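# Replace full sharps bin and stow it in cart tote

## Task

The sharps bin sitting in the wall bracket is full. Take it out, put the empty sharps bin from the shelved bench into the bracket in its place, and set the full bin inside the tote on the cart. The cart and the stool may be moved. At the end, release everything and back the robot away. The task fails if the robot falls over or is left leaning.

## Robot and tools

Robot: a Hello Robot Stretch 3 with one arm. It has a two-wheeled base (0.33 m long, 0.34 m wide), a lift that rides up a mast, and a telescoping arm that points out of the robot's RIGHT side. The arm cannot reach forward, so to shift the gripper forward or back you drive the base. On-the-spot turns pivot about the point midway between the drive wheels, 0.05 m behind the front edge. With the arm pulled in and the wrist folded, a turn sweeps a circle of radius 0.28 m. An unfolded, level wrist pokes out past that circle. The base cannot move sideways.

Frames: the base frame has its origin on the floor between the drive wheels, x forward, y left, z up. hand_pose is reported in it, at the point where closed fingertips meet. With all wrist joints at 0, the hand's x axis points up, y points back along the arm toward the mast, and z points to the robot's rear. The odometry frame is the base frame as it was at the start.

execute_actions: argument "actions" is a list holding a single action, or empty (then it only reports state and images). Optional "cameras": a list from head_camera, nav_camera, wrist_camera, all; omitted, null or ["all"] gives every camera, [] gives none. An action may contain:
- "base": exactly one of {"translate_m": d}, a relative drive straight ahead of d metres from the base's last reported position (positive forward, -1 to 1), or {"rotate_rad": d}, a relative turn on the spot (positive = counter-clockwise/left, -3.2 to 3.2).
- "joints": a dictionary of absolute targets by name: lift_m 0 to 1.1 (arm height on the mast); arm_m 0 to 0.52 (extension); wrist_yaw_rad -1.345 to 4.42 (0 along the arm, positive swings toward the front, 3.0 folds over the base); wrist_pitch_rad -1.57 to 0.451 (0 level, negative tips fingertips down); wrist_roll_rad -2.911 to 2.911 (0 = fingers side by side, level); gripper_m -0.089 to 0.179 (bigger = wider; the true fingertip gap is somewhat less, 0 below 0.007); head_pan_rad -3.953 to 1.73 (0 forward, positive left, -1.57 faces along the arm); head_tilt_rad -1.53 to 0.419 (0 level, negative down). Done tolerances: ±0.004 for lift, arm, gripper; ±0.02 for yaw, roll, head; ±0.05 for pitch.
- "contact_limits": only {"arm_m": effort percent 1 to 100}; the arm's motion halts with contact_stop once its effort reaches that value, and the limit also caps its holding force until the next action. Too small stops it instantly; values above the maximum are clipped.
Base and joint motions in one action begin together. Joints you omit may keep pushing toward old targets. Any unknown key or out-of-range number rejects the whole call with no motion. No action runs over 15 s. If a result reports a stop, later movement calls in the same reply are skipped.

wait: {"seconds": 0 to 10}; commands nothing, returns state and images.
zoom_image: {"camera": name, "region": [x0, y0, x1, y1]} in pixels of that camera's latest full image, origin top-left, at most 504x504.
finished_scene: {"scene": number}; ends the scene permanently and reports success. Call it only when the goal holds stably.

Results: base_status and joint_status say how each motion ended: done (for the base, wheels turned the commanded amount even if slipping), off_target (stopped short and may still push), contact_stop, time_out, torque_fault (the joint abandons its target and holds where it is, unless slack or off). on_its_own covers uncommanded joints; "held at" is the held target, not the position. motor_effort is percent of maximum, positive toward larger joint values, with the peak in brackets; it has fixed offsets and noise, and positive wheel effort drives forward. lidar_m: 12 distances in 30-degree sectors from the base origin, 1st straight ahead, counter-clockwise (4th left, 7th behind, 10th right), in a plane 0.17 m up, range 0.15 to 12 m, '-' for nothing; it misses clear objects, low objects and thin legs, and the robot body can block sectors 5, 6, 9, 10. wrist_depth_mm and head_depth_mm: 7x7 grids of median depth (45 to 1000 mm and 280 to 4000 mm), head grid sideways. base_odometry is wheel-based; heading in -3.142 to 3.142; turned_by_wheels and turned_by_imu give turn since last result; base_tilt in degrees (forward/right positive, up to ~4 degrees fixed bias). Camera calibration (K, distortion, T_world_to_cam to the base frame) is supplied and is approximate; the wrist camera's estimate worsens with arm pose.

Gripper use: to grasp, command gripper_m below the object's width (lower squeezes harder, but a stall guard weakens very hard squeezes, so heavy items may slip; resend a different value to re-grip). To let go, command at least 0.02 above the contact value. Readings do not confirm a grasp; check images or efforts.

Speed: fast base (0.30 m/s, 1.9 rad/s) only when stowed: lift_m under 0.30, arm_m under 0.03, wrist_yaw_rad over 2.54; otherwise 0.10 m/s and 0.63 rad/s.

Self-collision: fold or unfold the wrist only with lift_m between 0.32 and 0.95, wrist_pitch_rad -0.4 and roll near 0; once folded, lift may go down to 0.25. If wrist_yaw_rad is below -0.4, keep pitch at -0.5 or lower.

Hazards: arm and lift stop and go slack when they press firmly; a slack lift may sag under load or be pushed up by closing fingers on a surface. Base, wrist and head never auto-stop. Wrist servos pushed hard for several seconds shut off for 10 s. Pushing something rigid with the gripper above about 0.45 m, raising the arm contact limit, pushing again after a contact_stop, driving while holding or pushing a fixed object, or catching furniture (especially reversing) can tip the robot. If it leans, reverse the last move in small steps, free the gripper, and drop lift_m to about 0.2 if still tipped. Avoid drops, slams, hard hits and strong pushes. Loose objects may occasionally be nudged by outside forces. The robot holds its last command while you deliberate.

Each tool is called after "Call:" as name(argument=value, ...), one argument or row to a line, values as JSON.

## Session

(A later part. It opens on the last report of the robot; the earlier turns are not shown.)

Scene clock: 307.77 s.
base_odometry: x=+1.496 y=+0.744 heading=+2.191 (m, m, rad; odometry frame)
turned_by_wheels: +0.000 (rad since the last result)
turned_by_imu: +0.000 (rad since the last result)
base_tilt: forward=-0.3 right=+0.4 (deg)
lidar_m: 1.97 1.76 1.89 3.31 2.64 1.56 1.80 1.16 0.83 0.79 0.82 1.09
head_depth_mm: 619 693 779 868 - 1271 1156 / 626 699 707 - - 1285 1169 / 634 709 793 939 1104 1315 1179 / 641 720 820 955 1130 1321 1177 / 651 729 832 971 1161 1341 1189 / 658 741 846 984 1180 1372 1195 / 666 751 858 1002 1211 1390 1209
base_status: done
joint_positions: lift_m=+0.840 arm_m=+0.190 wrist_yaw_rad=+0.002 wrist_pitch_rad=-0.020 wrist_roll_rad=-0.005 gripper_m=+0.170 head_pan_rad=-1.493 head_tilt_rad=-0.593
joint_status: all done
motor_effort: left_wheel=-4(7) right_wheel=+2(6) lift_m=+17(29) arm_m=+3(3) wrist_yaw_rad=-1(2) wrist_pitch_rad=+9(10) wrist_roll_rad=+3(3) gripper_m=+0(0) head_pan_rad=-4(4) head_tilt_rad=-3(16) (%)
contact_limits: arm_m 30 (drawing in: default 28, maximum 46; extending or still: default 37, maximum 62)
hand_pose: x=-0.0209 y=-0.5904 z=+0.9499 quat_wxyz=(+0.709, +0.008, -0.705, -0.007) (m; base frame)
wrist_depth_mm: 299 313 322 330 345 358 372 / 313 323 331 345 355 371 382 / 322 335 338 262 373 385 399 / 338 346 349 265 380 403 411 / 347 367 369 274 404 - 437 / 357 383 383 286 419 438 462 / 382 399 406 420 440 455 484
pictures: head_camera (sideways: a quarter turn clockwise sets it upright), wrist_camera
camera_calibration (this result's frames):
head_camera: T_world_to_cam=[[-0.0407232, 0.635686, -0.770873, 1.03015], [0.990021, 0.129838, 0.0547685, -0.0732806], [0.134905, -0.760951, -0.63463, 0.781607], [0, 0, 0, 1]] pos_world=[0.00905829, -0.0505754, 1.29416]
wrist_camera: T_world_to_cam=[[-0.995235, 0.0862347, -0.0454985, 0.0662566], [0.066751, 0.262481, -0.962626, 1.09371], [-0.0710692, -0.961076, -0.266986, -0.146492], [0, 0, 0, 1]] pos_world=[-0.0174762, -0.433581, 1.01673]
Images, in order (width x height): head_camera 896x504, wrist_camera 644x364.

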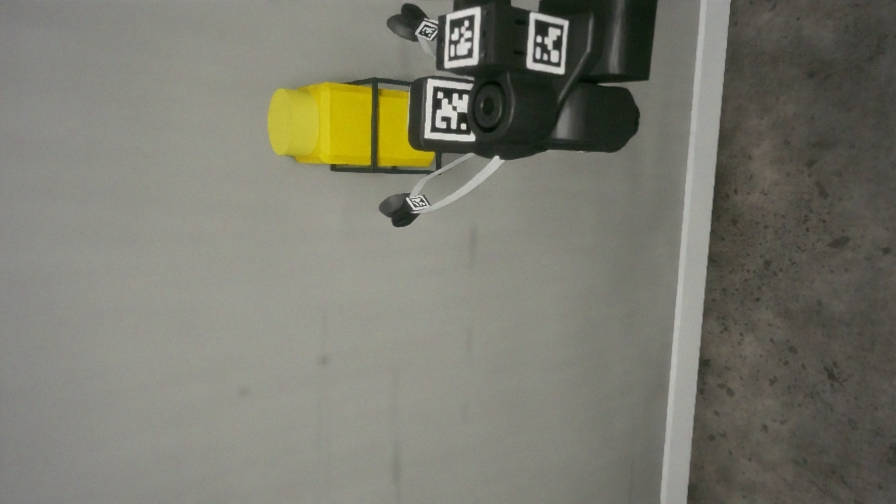

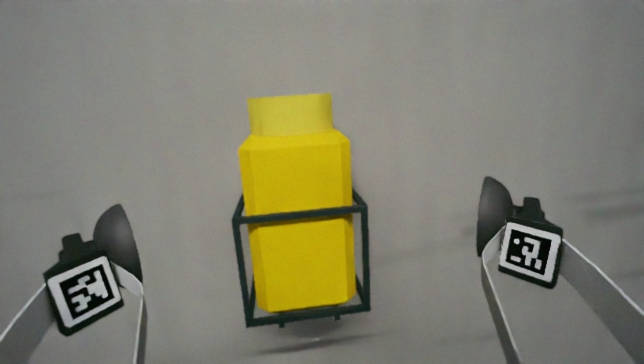

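Call:
execute_actions(
  actions=[
    {"base": {"translate_m": 0.005}, "joints": {"arm_m": 0.325, "lift_m": 0.845}, "contact_limits": {"arm_m": 25}},
  ],
  cameras=["head_camera", "wrist_camera"],
)

Scene clock: 327.10 s.
base_odometry: x=+1.493 y=+0.748 heading=+2.191 (m, m, rad; odometry frame)
turned_by_wheels: +0.000 (rad since the last result)
turned_by_imu: +0.000 (rad since the last result)
base_tilt: forward=-0.3 right=+0.3 (deg)
lidar_m: 1.96 1.76 1.88 3.24 2.65 1.57 1.81 1.16 0.83 0.79 0.82 1.09
head_depth_mm: 619 689 765 944 1063 1266 1164 / 626 700 699 - 1085 1283 1177 / 635 709 777 938 1109 1314 1174 / 641 719 817 952 1136 1328 1184 / 650 730 832 967 1155 1340 1194 / 659 740 846 987 1181 1371 1200 / 667 754 861 1006 1211 1385 1205
base_status: done
joint_positions: lift_m=+0.845 arm_m=+0.325 wrist_yaw_rad=+0.002 wrist_pitch_rad=-0.020 wrist_roll_rad=-0.005 gripper_m=+0.170 head_pan_rad=-1.493 head_tilt_rad=-0.593
joint_status: all done
motor_effort: left_wheel=-4(6) right_wheel=+2(5) lift_m=+32(32) arm_m=+3(5) wrist_yaw_rad=-1(1) wrist_pitch_rad=+9(9) wrist_roll_rad=+3(3) gripper_m=+1(0) head_pan_rad=-3(3) head_tilt_rad=-3(2) (%)
contact_limits: arm_m 25 (drawing in: default 28, maximum 46; extending or still: default 37, maximum 62)
hand_pose: x=-0.0210 y=-0.7254 z=+0.9542 quat_wxyz=(+0.709, +0.008, -0.705, -0.007) (m; base frame)
wrist_depth_mm: 191 194 200 208 213 223 228 / 196 203 208 214 221 229 239 / 204 209 143 131 230 241 249 / 211 215 140 132 239 249 260 / 217 226 126 129 143 - 273 / - 237 133 135 149 274 288 / 239 247 135 139 145 287 301
pictures: head_camera (sideways: a quarter turn clockwise sets it upright), wrist_camera
camera_calibration (this result's frames):
head_camera: T_world_to_cam=[[-0.0407218, 0.635709, -0.770854, 1.03013], [0.990022, 0.129832, 0.0547701, -0.0732827], [0.134899, -0.760932, -0.634653, 0.781637], [0, 0, 0, 1]] pos_world=[0.00905801, -0.0505752, 1.29416]
wrist_camera: T_world_to_cam=[[-0.995229, 0.0862933, -0.0455198, 0.0781412], [0.0667794, 0.262373, -0.962653, 1.13323], [-0.0711273, -0.9611, -0.266884, -0.27521], [0, 0, 0, 1]] pos_world=[-0.0174832, -0.568577, 1.02102]
Images, in order (width x height): head_camera 896x504, wrist_camera 644x364.

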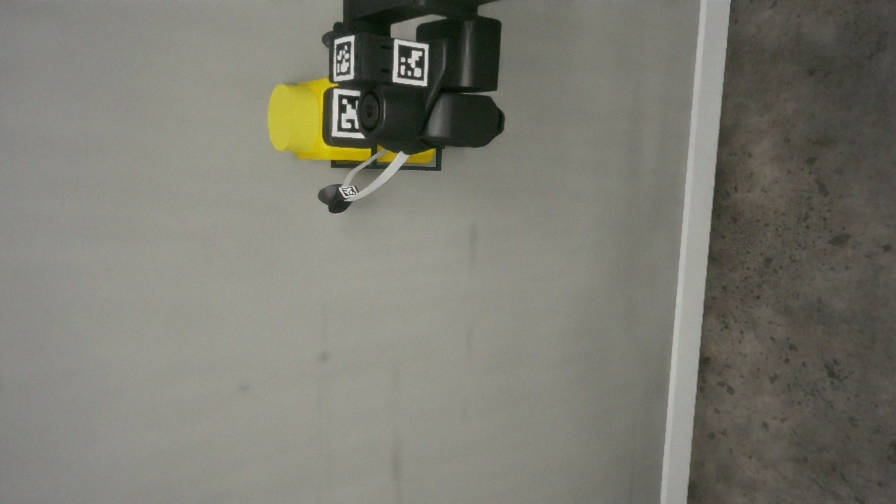

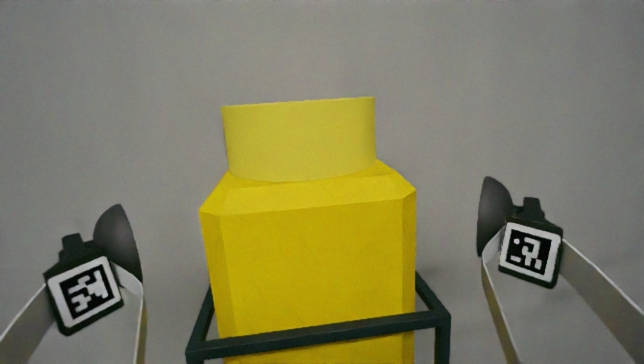

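Call:
execute_actions(
  actions=[
    {"joints": {"lift_m": 0.851}},
  ],
  cameras=[],
)

Call:
execute_actions(
  actions=[
    {"joints": {"gripper_m": 0.07}},
  ],
  cameras=["head_camera", "wrist_camera"],
)

Scene clock: 344.43 s.
base_odometry: x=+1.493 y=+0.748 heading=+2.191 (m, m, rad; odometry frame)
turned_by_wheels: +0.000 (rad since the last result)
turned_by_imu: +0.000 (rad since the last result)
base_tilt: forward=-0.3 right=+0.4 (deg)
lidar_m: 1.96 1.75 1.88 3.24 2.65 1.57 1.81 1.16 0.83 0.79 0.82 1.09
head_depth_mm: 620 692 758 955 1062 1277 1163 / 627 700 701 - 1082 1286 1168 / 634 710 781 939 1111 1317 1180 / 641 719 819 951 1135 1328 1185 / 651 731 830 966 1159 1338 1192 / 658 739 847 988 1182 1371 1197 / 669 751 861 1006 1212 1389 1210
base_status: not commanded
joint_positions: lift_m=+0.851 arm_m=+0.325 wrist_yaw_rad=+0.002 wrist_pitch_rad=-0.020 wrist_roll_rad=-0.005 gripper_m=+0.170 head_pan_rad=-1.493 head_tilt_rad=-0.593
joint_status: all done
motor_effort: left_wheel=-4(4) right_wheel=+2(2) lift_m=+32(33) arm_m=+2(3) wrist_yaw_rad=-1(1) wrist_pitch_rad=+9(9) wrist_roll_rad=+3(3) gripper_m=+1(1) head_pan_rad=-3(4) head_tilt_rad=-3(2) (%)
hand_pose: x=-0.0210 y=-0.7254 z=+0.9602 quat_wxyz=(+0.709, +0.008, -0.705, -0.007) (m; base frame)
wrist_depth_mm: 190 195 201 207 214 223 227 / 196 202 208 216 223 231 238 / 202 211 210 132 232 241 249 / 210 217 145 135 238 250 261 / 218 227 128 129 144 - 274 / - 237 133 135 151 276 290 / 238 246 137 138 146 289 302
pictures: none
No camera images: the call's "cameras" was empty. Leave "cameras" out to get every camera's image.

Scene clock: 345.93 s.
base_odometry: x=+1.493 y=+0.748 heading=+2.191 (m, m, rad; odometry frame)
turned_by_wheels: +0.000 (rad since the last result)
turned_by_imu: +0.000 (rad since the last result)
base_tilt: forward=-0.3 right=+0.3 (deg)
lidar_m: 1.96 1.76 1.89 3.24 2.65 1.57 1.81 1.17 0.83 0.79 0.82 1.09
head_depth_mm: 618 691 757 950 1061 1275 1162 / 625 700 701 - 1083 1287 1171 / 635 708 779 934 1110 1312 1172 / 642 719 817 952 1134 1325 1179 / 650 731 833 972 1159 1342 1191 / 656 741 847 986 1183 1375 1196 / 665 750 858 1002 1219 1380 1201
base_status: not commanded
joint_positions: lift_m=+0.851 arm_m=+0.325 wrist_yaw_rad=+0.002 wrist_pitch_rad=-0.019 wrist_roll_rad=-0.005 gripper_m=+0.071 head_pan_rad=-1.493 head_tilt_rad=-0.593
joint_status: all done
motor_effort: left_wheel=-4(4) right_wheel=+1(2) lift_m=+32(32) arm_m=+1(3) wrist_yaw_rad=-1(1) wrist_pitch_rad=+9(9) wrist_roll_rad=+3(3) gripper_m=-15(91) head_pan_rad=-3(4) head_tilt_rad=-3(2) (%)
hand_pose: x=-0.0210 y=-0.7256 z=+0.9604 quat_wxyz=(+0.709, +0.008, -0.705, -0.006) (m; base frame)
wrist_depth_mm: 188 194 200 208 214 221 228 / 195 201 208 215 223 230 239 / 202 208 211 130 230 240 248 / 210 216 144 132 238 253 261 / 218 223 124 127 131 264 272 / 228 230 129 132 139 276 286 / 235 245 134 136 145 290 303
pictures: head_camera (sideways: a quarter turn clockwise sets it upright), wrist_camera
camera_calibration (this result's frames):
head_camera: T_world_to_cam=[[-0.0407218, 0.635709, -0.770854, 1.03013], [0.990022, 0.129832, 0.0547701, -0.0732827], [0.134899, -0.760932, -0.634653, 0.781637], [0, 0, 0, 1]] pos_world=[0.00905801, -0.0505752, 1.29416]
wrist_camera: T_world_to_cam=[[-0.995229, 0.0862733, -0.0455712, 0.0784683], [0.0667815, 0.261801, -0.962809, 1.13893], [-0.071134, -0.961258, -0.266314, -0.274385], [0, 0, 0, 1]] pos_world=[-0.0174839, -0.568699, 1.02708]
Images, in order (width x height): head_camera 896x504, wrist_camera 644x364.

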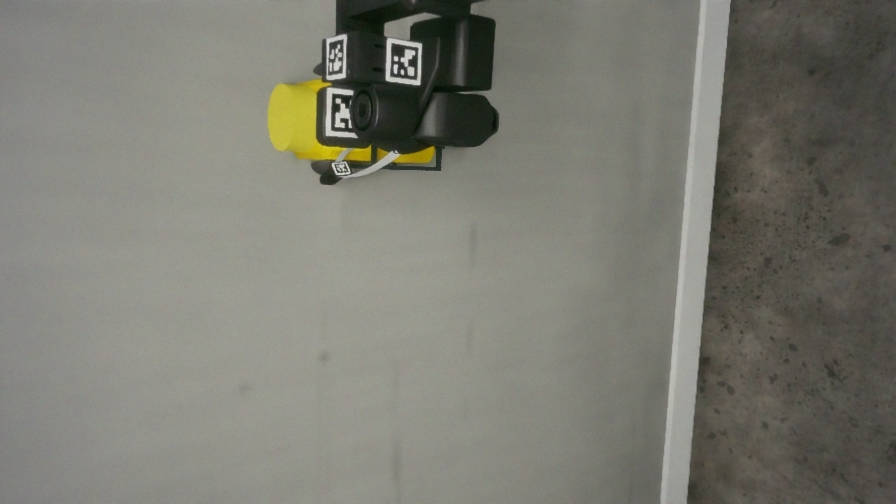

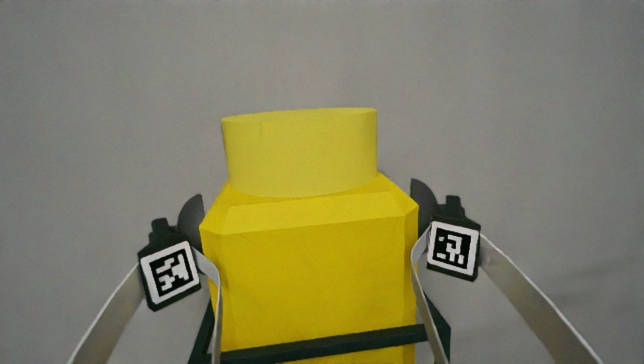

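Call:
execute_actions(
  actions=[
    {"joints": {"gripper_m": 0.03}},
  ],
  cameras=["wrist_camera"],
)

Scene clock: 352.57 s.
base_odometry: x=+1.493 y=+0.748 heading=+2.191 (m, m, rad; odometry frame)
turned_by_wheels: +0.000 (rad since the last result)
turned_by_imu: +0.000 (rad since the last result)
base_tilt: forward=-0.3 right=+0.4 (deg)
lidar_m: 1.96 1.75 1.88 3.24 2.65 1.57 1.80 1.17 0.83 0.79 0.82 1.10
head_depth_mm: 618 689 759 955 1062 1266 1163 / 627 701 698 - 1083 1281 1166 / 632 709 780 937 1109 1312 1176 / 641 719 818 947 1137 1321 1177 / 648 728 832 971 1158 1349 1187 / 659 741 845 988 1180 1375 1200 / 667 748 859 1004 1213 1379 1206
base_status: not commanded
joint_positions: lift_m=+0.851 arm_m=+0.325 wrist_yaw_rad=+0.003 wrist_pitch_rad=-0.017 wrist_roll_rad=-0.005 gripper_m=+0.032 head_pan_rad=-1.493 head_tilt_rad=-0.593
joint_status: all done
motor_effort: left_wheel=-3(4) right_wheel=+1(2) lift_m=+33(32) arm_m=-3(3) wrist_yaw_rad=-2(1) wrist_pitch_rad=+8(9) wrist_roll_rad=+3(3) gripper_m=-32(100) head_pan_rad=-4(3) head_tilt_rad=-3(3) (%)
hand_pose: x=-0.0208 y=-0.7259 z=+0.9610 quat_wxyz=(+0.709, +0.007, -0.705, -0.005) (m; base frame)
wrist_depth_mm: 190 194 200 207 214 220 229 / 195 201 208 214 222 230 238 / 202 208 209 127 231 237 247 / 210 217 140 128 236 249 257 / 217 223 122 125 127 262 272 / 226 232 127 131 138 271 285 / 234 244 135 135 142 286 304
pictures: wrist_camera
camera_calibration (this result's frames):
wrist_camera: T_world_to_cam=[[-0.995282, 0.0855415, -0.0457868, 0.078358], [0.0666179, 0.259399, -0.96347, 1.13852], [-0.0705396, -0.961974, -0.263874, -0.277361], [0, 0, 0, 1]] pos_world=[-0.0174225, -0.568848, 1.02733]
Images, in order (width x height): wrist_camera 644x364.

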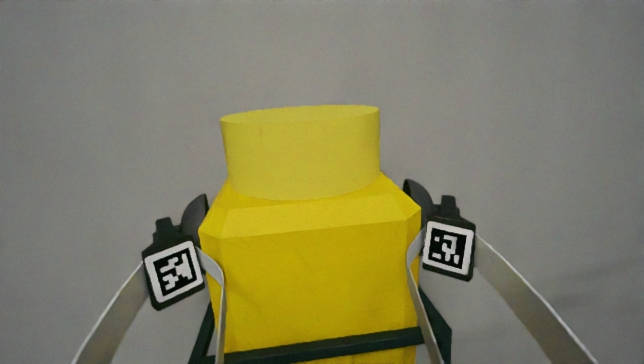

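Call:
execute_actions(
  actions=[
    {"joints": {"lift_m": 0.89}},
  ],
  cameras=["head_camera", "wrist_camera"],
)

Scene clock: 359.63 s.
base_odometry: x=+1.493 y=+0.748 heading=+2.191 (m, m, rad; odometry frame)
turned_by_wheels: +0.000 (rad since the last result)
turned_by_imu: +0.001 (rad since the last result)
base_tilt: forward=-0.3 right=+0.3 (deg)
lidar_m: 1.97 1.76 1.89 3.23 2.65 1.57 1.80 1.17 0.83 0.79 0.82 1.09
head_depth_mm: 619 689 743 940 1062 1270 1163 / 625 698 - 958 1082 1281 1164 / 633 709 786 934 1106 1311 1174 / 641 720 820 948 1130 1327 1183 / 649 728 831 964 1152 1347 1194 / 659 739 845 988 1191 1377 1202 / 667 750 857 1009 1211 1392 1205
base_status: not commanded
joint_positions: lift_m=+0.889 arm_m=+0.325 wrist_yaw_rad=+0.003 wrist_pitch_rad=-0.054 wrist_roll_rad=-0.005 gripper_m=+0.058 head_pan_rad=-1.493 head_tilt_rad=-0.593
joint_status: all done
on_its_own: gripper_m is held at +0.057, not at your +0.030, by its stall guard, which is not easing now
motor_effort: left_wheel=-2(3) right_wheel=+1(1) lift_m=+35(36) arm_m=-2(2) wrist_yaw_rad=-1(1) wrist_pitch_rad=+25(27) wrist_roll_rad=+3(3) gripper_m=-19(21) head_pan_rad=-3(3) head_tilt_rad=-3(3) (%)
hand_pose: x=-0.0208 y=-0.7247 z=+0.9902 quat_wxyz=(+0.709, +0.020, -0.705, -0.019) (m; base frame)
wrist_depth_mm: 187 192 197 204 210 218 225 / 194 200 207 213 220 228 237 / 203 207 178 128 231 238 247 / 212 217 139 129 238 254 261 / 220 225 123 125 128 265 277 / 231 236 129 131 140 280 292 / 242 251 139 140 155 296 312
pictures: head_camera (sideways: a quarter turn clockwise sets it upright), wrist_camera
camera_calibration (this result's frames):
head_camera: T_world_to_cam=[[-0.0407219, 0.635709, -0.770854, 1.03013], [0.990022, 0.129832, 0.0547701, -0.0732827], [0.134899, -0.760932, -0.634653, 0.781637], [0, 0, 0, 1]] pos_world=[0.00905801, -0.0505752, 1.29416]
wrist_camera: T_world_to_cam=[[-0.995286, 0.0872066, -0.0424322, 0.0774698], [0.0665338, 0.295658, -0.952974, 1.1822], [-0.0705602, -0.951305, -0.300067, -0.22488], [0, 0, 0, 1]] pos_world=[-0.0174192, -0.570213, 1.06241]
Images, in order (width x height): head_camera 896x504, wrist_camera 644x364.

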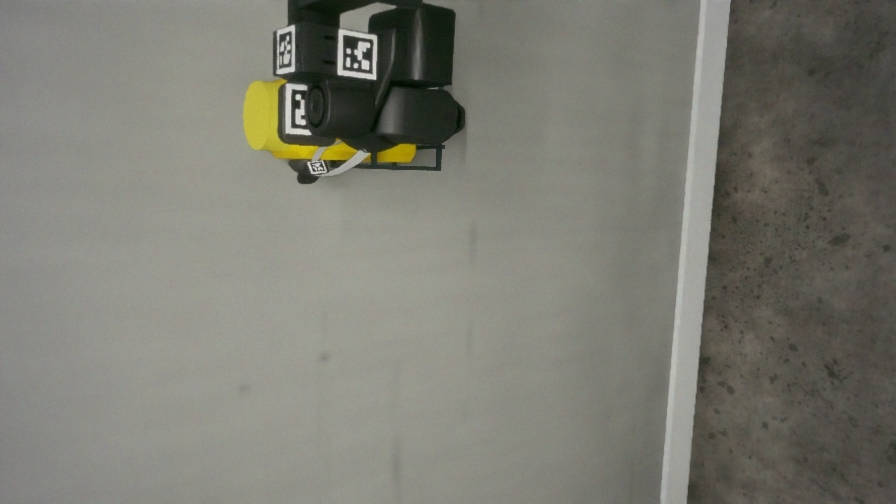

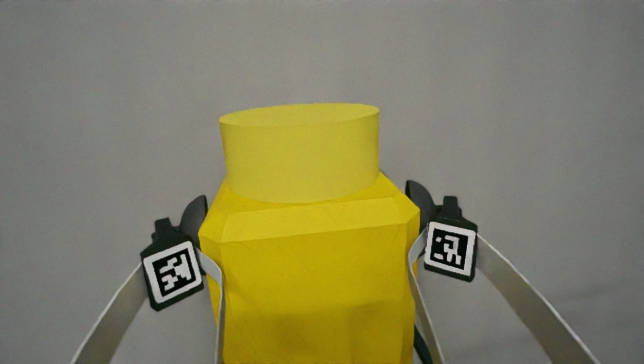

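Call:
execute_actions(
  actions=[
    {"joints": {"lift_m": 0.985, "head_tilt_rad": -0.45}},
  ],
  cameras=["head_camera", "wrist_camera"],
)

Scene clock: 371.90 s.
base_odometry: x=+1.493 y=+0.748 heading=+2.191 (m, m, rad; odometry frame)
turned_by_wheels: +0.000 (rad since the last result)
turned_by_imu: +0.000 (rad since the last result)
base_tilt: forward=-0.3 right=+0.4 (deg)
lidar_m: 1.97 1.75 1.88 3.24 2.64 1.57 1.81 1.16 0.83 0.80 0.82 1.09
head_depth_mm: 614 668 - 844 928 1066 1182 / 623 680 - 827 950 1092 1213 / 632 691 753 844 964 1112 1229 / 639 702 777 868 986 1137 1252 / 646 709 787 882 1007 1173 1268 / 657 722 801 900 1029 1199 1277 / 666 731 814 920 1052 1220 1283
base_status: not commanded
joint_positions: lift_m=+0.985 arm_m=+0.325 wrist_yaw_rad=+0.003 wrist_pitch_rad=-0.057 wrist_roll_rad=-0.005 gripper_m=+0.058 head_pan_rad=-1.493 head_tilt_rad=-0.458
joint_status: all done
on_its_own: gripper_m is held at +0.057, not at your +0.030, by its stall guard, which is not easing now
motor_effort: left_wheel=-3(3) right_wheel=+2(1) lift_m=+35(37) arm_m=-2(2) wrist_yaw_rad=-1(2) wrist_pitch_rad=+27(27) wrist_roll_rad=+3(3) gripper_m=-20(20) head_pan_rad=-3(4) head_tilt_rad=+4(17) (%)
hand_pose: x=-0.0208 y=-0.7245 z=+1.0844 quat_wxyz=(+0.709, +0.022, -0.705, -0.020) (m; base frame)
wrist_depth_mm: 186 192 197 203 212 219 227 / 194 200 206 214 222 228 237 / 202 208 213 151 232 241 249 / 212 216 219 142 240 252 264 / 220 226 126 129 130 266 277 / 231 233 124 126 128 281 293 / 242 251 121 122 125 299 316
pictures: head_camera (sideways: a quarter turn clockwise sets it upright), wrist_camera
camera_calibration (this result's frames):
head_camera: T_world_to_cam=[[-0.0322517, 0.526903, -0.849314, 1.13236], [0.989489, 0.136679, 0.0472191, -0.0634577], [0.140963, -0.838864, -0.525773, 0.639951], [0, 0, 0, 1]] pos_world=[0.00910191, -0.0511407, 1.3012]
wrist_camera: T_world_to_cam=[[-0.995287, 0.0873334, -0.0421597, 0.081255], [0.0665264, 0.298554, -0.952071, 1.27309], [-0.0705607, -0.950388, -0.302957, -0.192692], [0, 0, 0, 1]] pos_world=[-0.0174188, -0.570316, 1.15712]
Images, in order (width x height): head_camera 896x504, wrist_camera 644x364.

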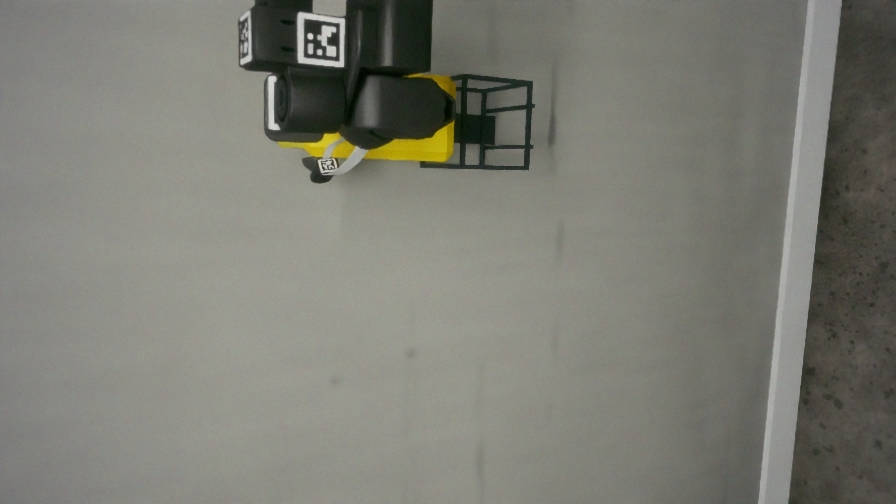

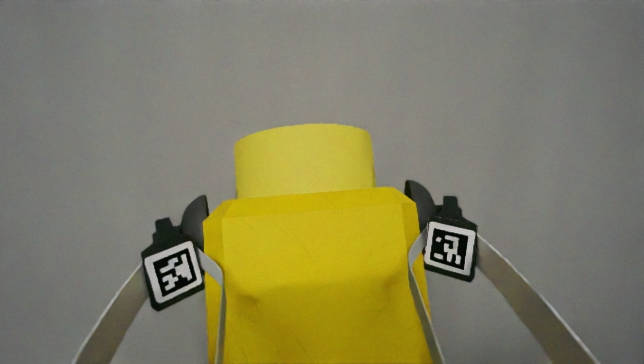

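Call:
zoom_image(
  camera="head_camera",
  region=[230, 0, 580, 220],
)

Region (230, 0, 580, 220) of head_camera's 896x504 image, scaled by 1.440, with more detail than that image has; it fills the top 317 rows of this view, and the rest is white.

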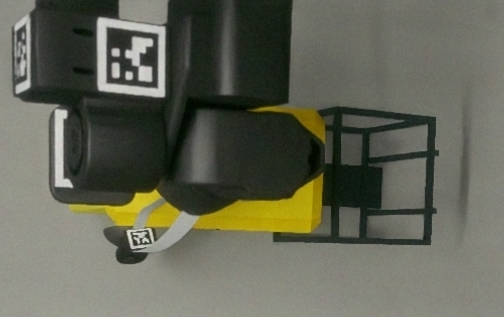

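Call:
execute_actions(
  actions=[
    {"joints": {"lift_m": 1.03}},
  ],
  cameras=["head_camera", "wrist_camera"],
)

Scene clock: 387.37 s.
base_odometry: x=+1.493 y=+0.748 heading=+2.191 (m, m, rad; odometry frame)
turned_by_wheels: +0.000 (rad since the last result)
turned_by_imu: +0.000 (rad since the last result)
base_tilt: forward=-0.2 right=+0.4 (deg)
lidar_m: 1.97 1.76 1.88 3.24 2.65 1.57 1.80 1.16 0.83 0.79 0.82 1.09
head_depth_mm: 614 651 - 823 928 1064 1189 / 622 670 - 821 948 1088 1213 / 632 691 762 845 967 1116 1229 / 638 702 775 868 984 1138 1254 / 648 712 788 884 1003 1168 1272 / 658 721 801 901 1027 1193 1283 / 665 731 815 914 1053 1228 1288
base_status: not commanded
joint_positions: lift_m=+1.030 arm_m=+0.325 wrist_yaw_rad=+0.003 wrist_pitch_rad=-0.058 wrist_roll_rad=-0.005 gripper_m=+0.058 head_pan_rad=-1.493 head_tilt_rad=-0.458
joint_status: all done
on_its_own: gripper_m is held at +0.057, not at your +0.030, by its stall guard, which is not easing now
motor_effort: left_wheel=-3(3) right_wheel=+1(2) lift_m=+35(35) arm_m=-2(3) wrist_yaw_rad=-1(1) wrist_pitch_rad=+27(27) wrist_roll_rad=+3(3) gripper_m=-19(19) head_pan_rad=-3(4) head_tilt_rad=+4(3) (%)
hand_pose: x=-0.0208 y=-0.7245 z=+1.1294 quat_wxyz=(+0.709, +0.022, -0.705, -0.020) (m; base frame)
wrist_depth_mm: 187 190 198 204 211 217 225 / 195 199 205 214 220 230 237 / 202 209 215 153 232 237 248 / 210 217 218 142 241 251 263 / 220 227 127 127 129 269 278 / 233 235 123 125 128 281 295 / 241 254 122 122 125 299 312
pictures: head_camera (sideways: a quarter turn clockwise sets it upright), wrist_camera
camera_calibration (this result's frames):
head_camera: T_world_to_cam=[[-0.0322514, 0.526898, -0.849316, 1.13237], [0.989489, 0.136679, 0.0472188, -0.0634574], [0.140963, -0.838866, -0.525768, 0.639946], [0, 0, 0, 1]] pos_world=[0.00910191, -0.0511407, 1.3012]
wrist_camera: T_world_to_cam=[[-0.995287, 0.0873452, -0.0421348, 0.0831287], [0.0665259, 0.298821, -0.951988, 1.31597], [-0.0705608, -0.950304, -0.303223, -0.178708], [0, 0, 0, 1]] pos_world=[-0.0174187, -0.570325, 1.2021]
Images, in order (width x height): head_camera 896x504, wrist_camera 644x364.

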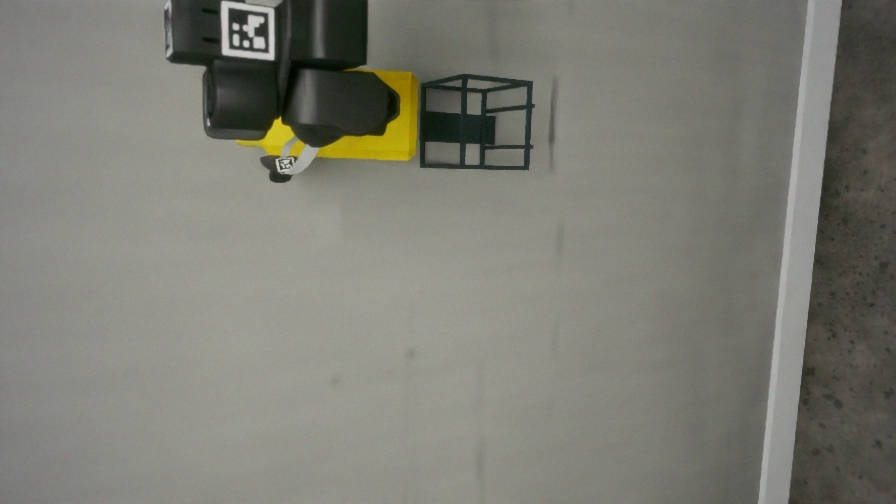

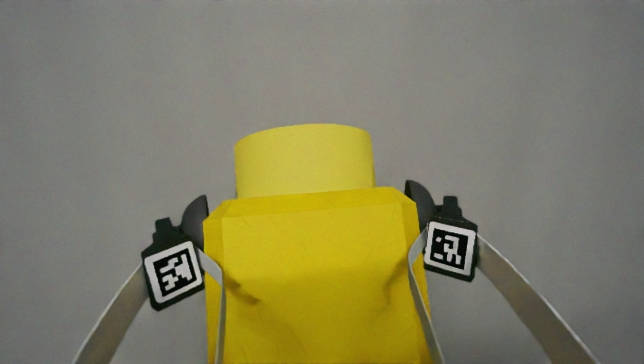

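Call:
execute_actions(
  actions=[
    {"joints": {"arm_m": 0.02, "head_pan_rad": -2.9, "head_tilt_rad": -0.35}},
  ],
  cameras=["head_camera", "wrist_camera", "nav_camera"],
)

Scene clock: 420.20 s.
base_odometry: x=+1.493 y=+0.748 heading=+2.191 (m, m, rad; odometry frame)
turned_by_wheels: +0.000 (rad since the last result)
turned_by_imu: +0.001 (rad since the last result)
base_tilt: forward=-0.3 right=+0.4 (deg)
lidar_m: 1.96 1.76 1.89 3.23 2.64 1.57 1.81 1.16 0.83 0.79 0.82 1.10
head_depth_mm: 1459 1551 1673 1819 - - - / 1490 1597 1729 1897 - - - / 1542 1668 1795 1974 - - - / 1591 1715 1873 2057 - - - / 1619 1726 1834 1959 - - - / 1383 1439 1488 1524 - - - / 1160 1187 1229 1261 - - -
base_status: not commanded
joint_positions: lift_m=+1.030 arm_m=+0.020 wrist_yaw_rad=+0.002 wrist_pitch_rad=-0.058 wrist_roll_rad=-0.005 gripper_m=+0.058 head_pan_rad=-2.893 head_tilt_rad=-0.360
joint_status: all done
on_its_own: gripper_m is held at +0.057, not at your +0.030, by its stall guard, which is not easing now
motor_effort: left_wheel=-3(3) right_wheel=+2(1) lift_m=+34(35) arm_m=-4(9) wrist_yaw_rad=+0(1) wrist_pitch_rad=+27(27) wrist_roll_rad=+3(3) gripper_m=-19(19) head_pan_rad=-3(47) head_tilt_rad=+4(14) (%)
hand_pose: x=-0.0210 y=-0.4197 z=+1.1294 quat_wxyz=(+0.709, +0.021, -0.705, -0.020) (m; base frame)
wrist_depth_mm: 446 451 471 479 499 515 548 / 461 472 479 499 519 536 560 / 477 491 494 153 546 556 589 / 498 509 523 142 563 603 619 / 521 539 127 127 130 626 658 / 532 551 124 125 128 660 693 / 562 584 121 123 125 708 749
pictures: head_camera (sideways: a quarter turn clockwise sets it upright), nav_camera (sideways: a quarter turn counterclockwise sets it upright), wrist_camera
camera_calibration (this result's frames):
head_camera: T_world_to_cam=[[0.430079, 0.100208, -0.897213, 1.19202], [0.307308, -0.950721, 0.0411246, -0.0513677], [-0.848878, -0.293408, -0.43968, 0.533968], [0, 0, 0, 1]] pos_world=[-0.0436019, -0.0116151, 1.30638]
nav_camera: T_world_to_cam=[[-0.360931, -0.155644, 0.919513, -1.15722], [-0.227577, 0.970867, 0.0750066, -0.0467739], [-0.904399, -0.182188, -0.385837, 0.460473], [0, 0, 0, 1]] pos_world=[-0.0118701, -0.05081, 1.24525]
wrist_camera: T_world_to_cam=[[-0.995201, 0.0883101, -0.0421347, 0.0566609], [0.0668155, 0.298756, -0.951988, 1.22486], [-0.0714821, -0.950235, -0.303223, 0.111002], [0, 0, 0, 1]] pos_world=[-0.0175159, -0.26546, 1.2021]
Images, in order (width x height): head_camera 896x504, nav_camera 672x504, wrist_camera 644x364.

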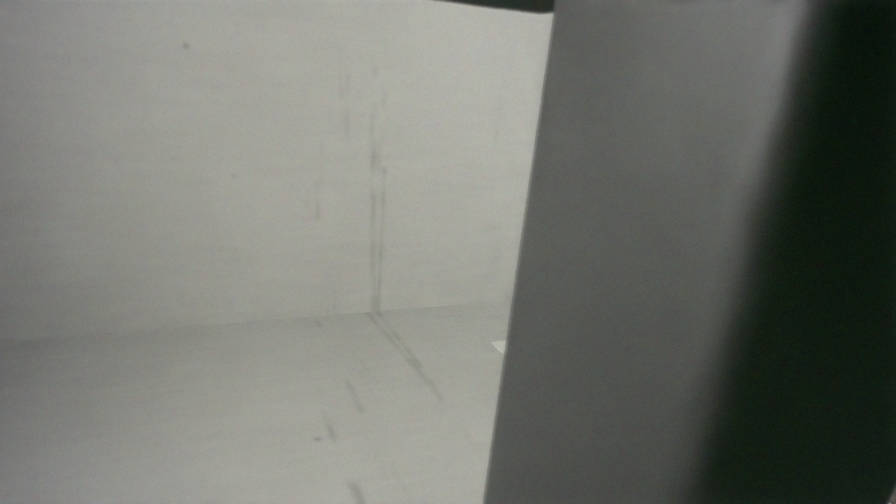

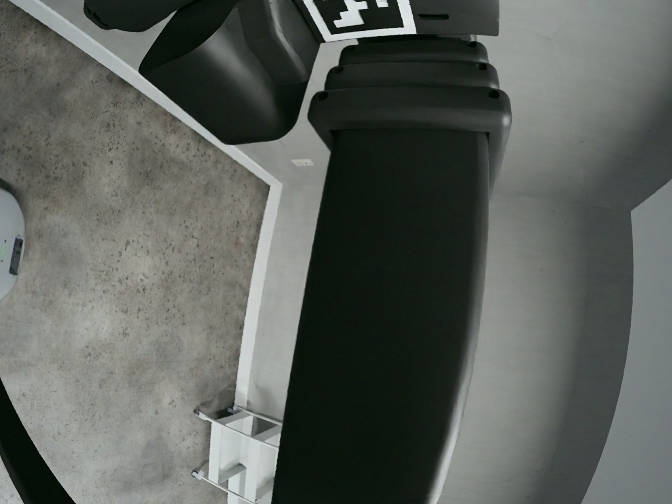

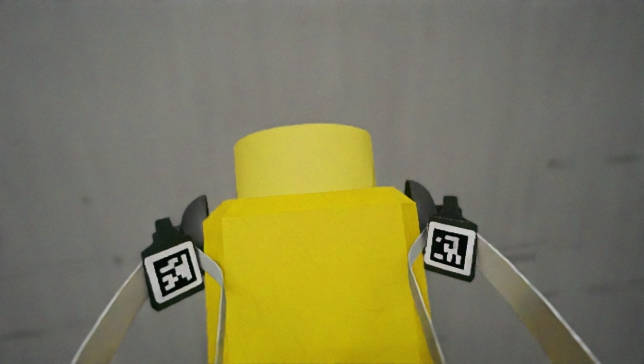

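Call:
execute_actions(
  actions=[
    {"base": {"rotate_rad": -0.747}, "joints": {"head_pan_rad": -2.3, "head_tilt_rad": -0.5}},
  ],
  cameras=["head_camera", "wrist_camera", "nav_camera"],
)

Scene clock: 431.43 s.
base_odometry: x=+1.493 y=+0.748 heading=+1.444 (m, m, rad; odometry frame)
turned_by_wheels: -0.747 (rad since the last result)
turned_by_imu: -0.742 (rad since the last result)
base_tilt: forward=-0.4 right=+0.3 (deg)
lidar_m: 0.92 1.61 1.97 1.75 2.78 3.56 1.62 1.57 1.59 0.92 0.79 0.80
head_depth_mm: 1460 1599 1741 - - - 1218 / 1483 1624 - - - 1400 1224 / 1499 1644 - - - 1442 1227 / 1514 1673 - - - - 1239 / 1537 1704 - - - - 1218 / 1557 1723 1856 - - - 1227 / 1535 1573 - - - - 1198
base_status: done
joint_positions: lift_m=+1.030 arm_m=+0.020 wrist_yaw_rad=+0.001 wrist_pitch_rad=-0.058 wrist_roll_rad=-0.005 gripper_m=+0.058 head_pan_rad=-2.307 head_tilt_rad=-0.494
joint_status: all done
on_its_own: gripper_m is held at +0.057, not at your +0.030, by its stall guard, which is not easing now
motor_effort: left_wheel=+3(9) right_wheel=-2(5) lift_m=+35(35) arm_m=-4(4) wrist_yaw_rad=-1(0) wrist_pitch_rad=+27(27) wrist_roll_rad=+3(3) gripper_m=-20(20) head_pan_rad=+4(44) head_tilt_rad=-2(14) (%)
hand_pose: x=-0.0211 y=-0.4197 z=+1.1294 quat_wxyz=(+0.709, +0.021, -0.705, -0.020) (m; base frame)
wrist_depth_mm: 466 549 660 876 - - - / 470 562 684 886 - - - / 477 565 681 152 - - - / 484 577 652 142 - - - / 504 581 126 128 130 - - / 513 576 124 125 128 - - / 514 645 121 122 125 - -
pictures: head_camera (sideways: a quarter turn clockwise sets it upright), nav_camera (sideways: a quarter turn counterclockwise sets it upright), wrist_camera
camera_calibration (this result's frames):
head_camera: T_world_to_cam=[[0.381, 0.407442, -0.829958, 1.10461], [0.77766, -0.626748, 0.0493096, -0.064885], [-0.500084, -0.664212, -0.555643, 0.682724], [0, 0, 0, 1]] pos_world=[-0.0289773, -0.0372561, 1.29933]
nav_camera: T_world_to_cam=[[-0.295061, -0.417969, 0.859209, -1.07896], [-0.733313, 0.67554, 0.0767941, -0.0460027], [-0.612528, -0.607411, -0.505828, 0.61483], [0, 0, 0, 1]] pos_world=[0.024507, -0.04644, 1.24158]
wrist_camera: T_world_to_cam=[[-0.995183, 0.0884941, -0.0421734, 0.0567356], [0.0669078, 0.298744, -0.951985, 1.22486], [-0.071646, -0.950221, -0.303226, 0.111008], [0, 0, 0, 1]] pos_world=[-0.0175367, -0.265457, 1.2021]
Images, in order (width x height): head_camera 896x504, nav_camera 672x504, wrist_camera 644x364.

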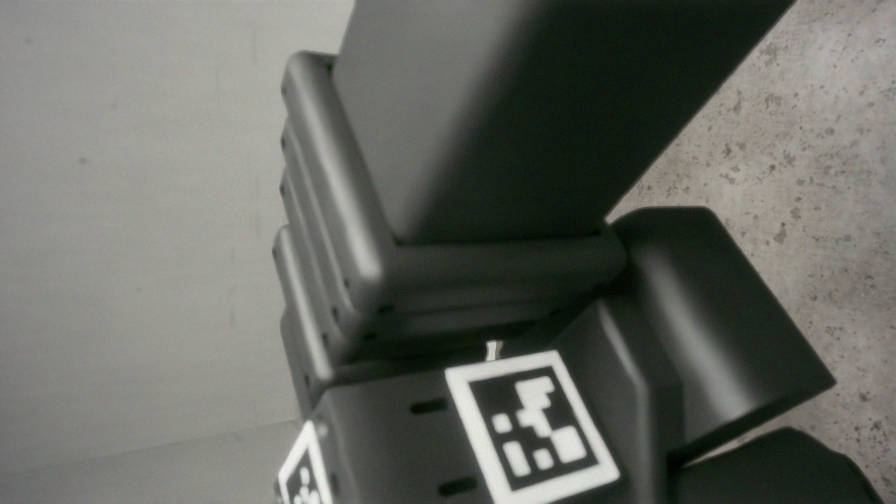

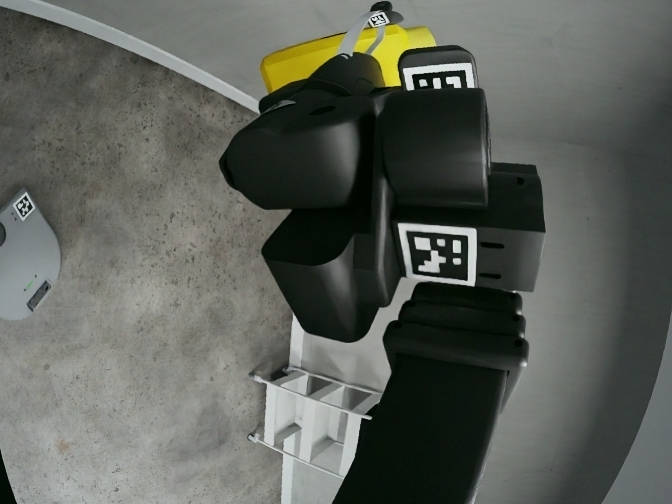

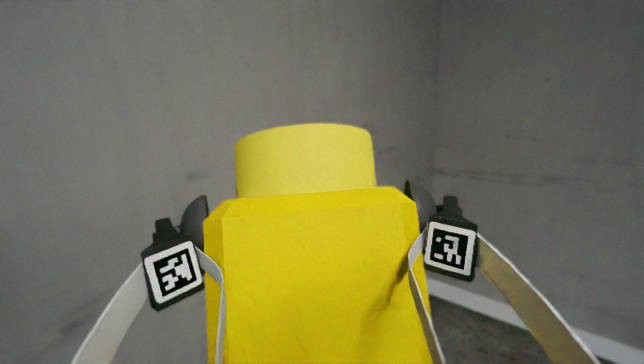

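Call:
execute_actions(
  actions=[
    {"base": {"translate_m": -0.9}, "joints": {"head_pan_rad": -1.2, "head_tilt_rad": -0.5}},
  ],
  cameras=["nav_camera", "wrist_camera"],
)

Scene clock: 452.43 s.
base_odometry: x=+1.380 y=-0.144 heading=+1.444 (m, m, rad; odometry frame)
turned_by_wheels: +0.000 (rad since the last result)
turned_by_imu: +0.004 (rad since the last result)
base_tilt: forward=-0.3 right=+0.3 (deg)
lidar_m: 1.66 2.61 2.07 2.34 3.21 2.27 0.87 0.76 1.16 1.36 1.43 1.43
head_depth_mm: 1382 1535 1728 1932 1829 1466 1218 / 1327 1483 1651 1877 1835 1468 1225 / 1283 1418 1587 1786 1860 1471 1233 / 1248 1365 1514 1707 1825 1493 1242 / 1198 1317 1465 1628 1771 1504 1246 / 1167 1267 1396 1553 1720 1508 1249 / 1127 1230 1347 1498 1666 1522 1258
base_status: done
joint_positions: lift_m=+1.030 arm_m=+0.020 wrist_yaw_rad=+0.001 wrist_pitch_rad=-0.058 wrist_roll_rad=-0.005 gripper_m=+0.058 head_pan_rad=-1.207 head_tilt_rad=-0.494
joint_status: all done
on_its_own: gripper_m is held at +0.057, not at your +0.030, by its stall guard, which is not easing now
motor_effort: left_wheel=+3(4) right_wheel=-2(6) lift_m=+35(35) arm_m=-4(4) wrist_yaw_rad=-1(0) wrist_pitch_rad=+27(27) wrist_roll_rad=+3(3) gripper_m=-19(19) head_pan_rad=+5(49) head_tilt_rad=-3(2) (%)
hand_pose: x=-0.0211 y=-0.4197 z=+1.1294 quat_wxyz=(+0.709, +0.021, -0.705, -0.020) (m; base frame)
wrist_depth_mm: 954 - - - 925 766 676 / 944 - - - 984 829 696 / 972 - - 152 - 851 714 / 971 - - 142 - 848 755 / - - 127 128 130 874 797 / - - 123 126 128 997 802 / - - 121 122 125 - 808
pictures: nav_camera (sideways: a quarter turn counterclockwise sets it upright), wrist_camera
camera_calibration (this result's frames):
nav_camera: T_world_to_cam=[[0.238576, -0.452594, 0.859209, -1.08221], [-0.934738, -0.346941, 0.0767941, -0.044774], [0.263339, -0.821456, -0.505829, 0.609488], [0, 0, 0, 1]] pos_world=[0.0558362, -0.00466964, 1.24158]
wrist_camera: T_world_to_cam=[[-0.995183, 0.0884949, -0.0421727, 0.056735], [0.0669074, 0.298744, -0.951985, 1.22486], [-0.071647, -0.950221, -0.303226, 0.111008], [0, 0, 0, 1]] pos_world=[-0.0175368, -0.265457, 1.2021]
Images, in order (width x height): nav_camera 672x504, wrist_camera 644x364.

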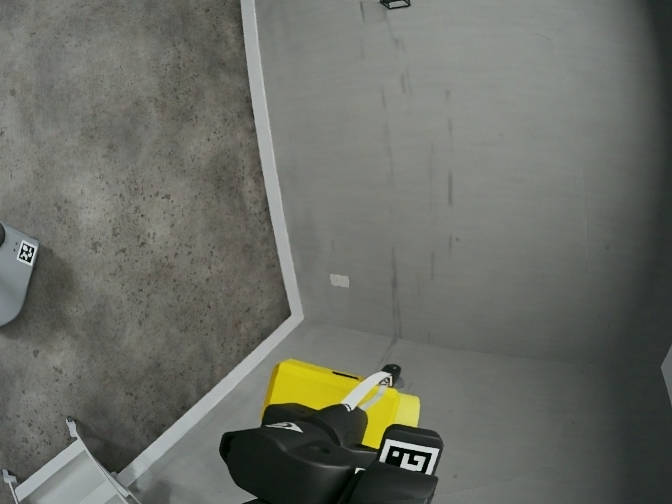

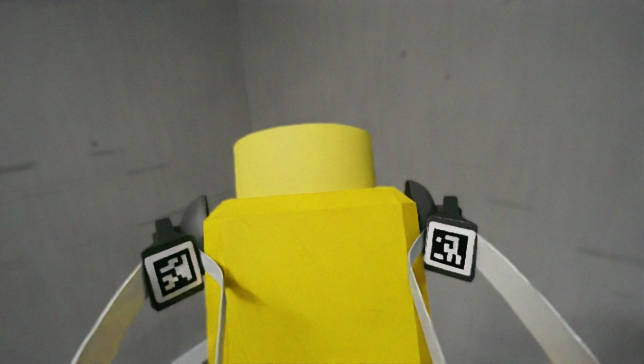

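Call:
execute_actions(
  actions=[
    {"base": {"translate_m": -0.2}},
  ],
  cameras=[],
)

Call:
execute_actions(
  actions=[
    {"base": {"rotate_rad": -0.824}, "joints": {"head_pan_rad": -1.75, "head_tilt_rad": -0.55}},
  ],
  cameras=["head_camera", "nav_camera", "wrist_camera"],
)

Scene clock: 468.37 s.
base_odometry: x=+1.354 y=-0.343 heading=+1.445 (m, m, rad; odometry frame)
turned_by_wheels: +0.000 (rad since the last result)
turned_by_imu: +0.001 (rad since the last result)
base_tilt: forward=-0.3 right=+0.4 (deg)
lidar_m: 1.82 2.75 2.18 2.52 2.43 2.02 0.70 0.61 0.61 1.19 1.57 1.57
head_depth_mm: 1411 1501 1614 1760 1770 1456 1219 / 1469 1628 1803 2016 1854 1471 1227 / 1422 1566 1745 1951 1861 1474 1233 / 1378 1511 1670 1875 1880 1486 1243 / 1326 1450 1610 1798 1884 1501 1245 / 1283 1404 1543 1713 1834 1508 1258 / 1245 1351 1488 1640 1792 1526 1264
base_status: done
joint_positions: lift_m=+1.030 arm_m=+0.020 wrist_yaw_rad=+0.001 wrist_pitch_rad=-0.058 wrist_roll_rad=-0.005 gripper_m=+0.058 head_pan_rad=-1.207 head_tilt_rad=-0.494
joint_status: not commanded
on_its_own: gripper_m is held at +0.057, not at your +0.030, by its stall guard, which is not easing now
motor_effort: left_wheel=+3(4) right_wheel=-2(6) lift_m=+35(35) arm_m=-5(4) wrist_yaw_rad=-1(0) wrist_pitch_rad=+27(27) wrist_roll_rad=+3(3) gripper_m=-19(19) head_pan_rad=+4(5) head_tilt_rad=-2(3) (%)
hand_pose: x=-0.0211 y=-0.4197 z=+1.1294 quat_wxyz=(+0.709, +0.021, -0.705, -0.020) (m; base frame)
wrist_depth_mm: - - - 948 791 665 590 / - - - - 821 712 602 / - - - 153 889 714 626 / - - - 142 834 755 636 / - - 127 127 130 749 669 / - - 124 125 128 804 681 / - - 122 122 125 871 679
pictures: none
No camera images: the call's "cameras" was empty. Leave "cameras" out to get every camera's image.

Scene clock: 470.67 s.
base_odometry: x=+1.354 y=-0.343 heading=+0.621 (m, m, rad; odometry frame)
turned_by_wheels: -0.824 (rad since the last result)
turned_by_imu: -0.818 (rad since the last result)
base_tilt: forward=-0.3 right=+0.3 (deg)
lidar_m: 1.57 1.62 2.17 2.19 2.22 2.67 2.44 1.50 0.64 0.61 1.05 1.41
head_depth_mm: 864 944 - - - - 1175 / 855 940 - - - 1213 1169 / 843 936 - - - - 1165 / 836 929 - - - 1191 1158 / 825 914 976 1133 1263 1409 1214 / 816 904 1005 1147 1329 1449 1219 / 807 890 992 1132 1294 1436 1236
base_status: done
joint_positions: lift_m=+1.030 arm_m=+0.020 wrist_yaw_rad=+0.001 wrist_pitch_rad=-0.058 wrist_roll_rad=-0.005 gripper_m=+0.058 head_pan_rad=-1.743 head_tilt_rad=-0.543
joint_status: all done
on_its_own: gripper_m is held at +0.057, not at your +0.030, by its stall guard, which is not easing now
motor_effort: left_wheel=+3(9) right_wheel=-2(6) lift_m=+35(35) arm_m=-4(4) wrist_yaw_rad=+0(1) wrist_pitch_rad=+27(27) wrist_roll_rad=+3(3) gripper_m=-19(20) head_pan_rad=-4(41) head_tilt_rad=-2(9) (%)
hand_pose: x=-0.0211 y=-0.4197 z=+1.1294 quat_wxyz=(+0.709, +0.021, -0.705, -0.020) (m; base frame)
wrist_depth_mm: 624 642 664 688 720 728 752 / 643 670 705 709 745 788 781 / 681 701 708 152 763 807 850 / 701 719 738 142 814 851 895 / 747 744 127 128 130 887 931 / 780 770 123 125 128 922 - / 822 825 121 123 125 701 -
pictures: head_camera (sideways: a quarter turn clockwise sets it upright), nav_camera (sideways: a quarter turn counterclockwise sets it upright), wrist_camera
camera_calibration (this result's frames):
head_camera: T_world_to_cam=[[0.1111, 0.587691, -0.801421, 1.06905], [0.991829, -0.116453, 0.0521001, -0.0698211], [-0.0627088, -0.800661, -0.595827, 0.732335], [0, 0, 0, 1]] pos_world=[-0.003597, -0.0500495, 1.29674]
nav_camera: T_world_to_cam=[[-0.0331014, -0.552131, 0.8331, -1.04651], [-0.981512, 0.175184, 0.0771038, -0.0448869], [-0.188517, -0.815145, -0.547722, 0.666751], [0, 0, 0, 1]] pos_world=[0.046996, -0.0264484, 1.2405]
wrist_camera: T_world_to_cam=[[-0.995169, 0.0886308, -0.0422304, 0.0568237], [0.0670034, 0.298735, -0.951981, 1.22485], [-0.0717592, -0.950212, -0.30323, 0.111013], [0, 0, 0, 1]] pos_world=[-0.0175538, -0.265457, 1.2021]
Images, in order (width x height): head_camera 896x504, nav_camera 672x504, wrist_camera 644x364.

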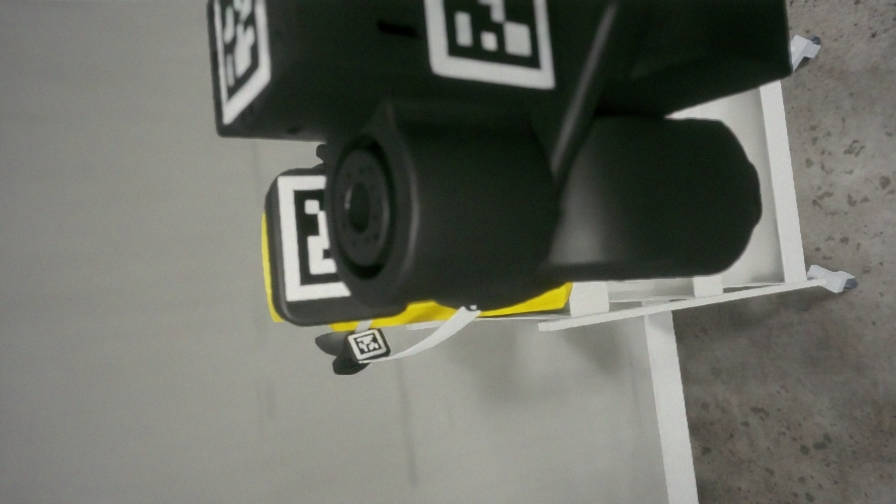

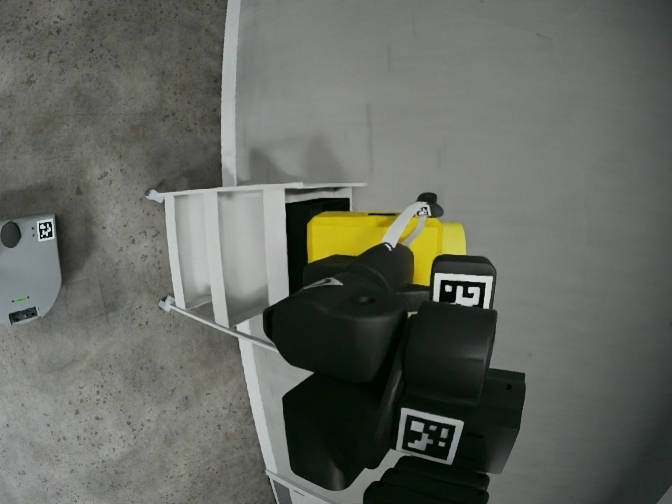

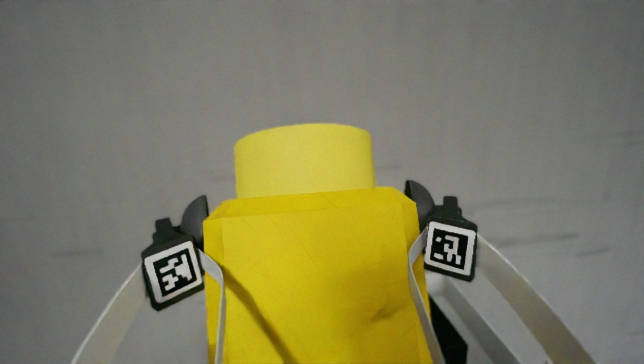

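Call:
zoom_image(
  camera="nav_camera",
  region=[130, 150, 480, 400],
)

Region (130, 150, 480, 400) of nav_camera's 672x504 image, scaled by 1.440, with more detail than that image has; it fills the top 360 rows of this view, and the rest is white.

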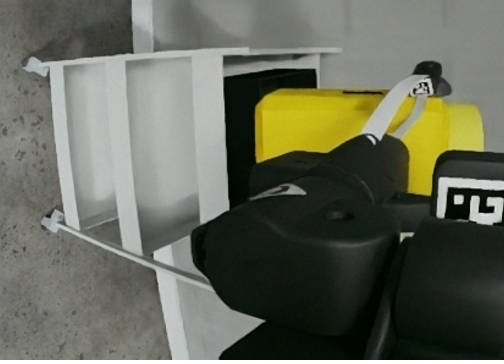

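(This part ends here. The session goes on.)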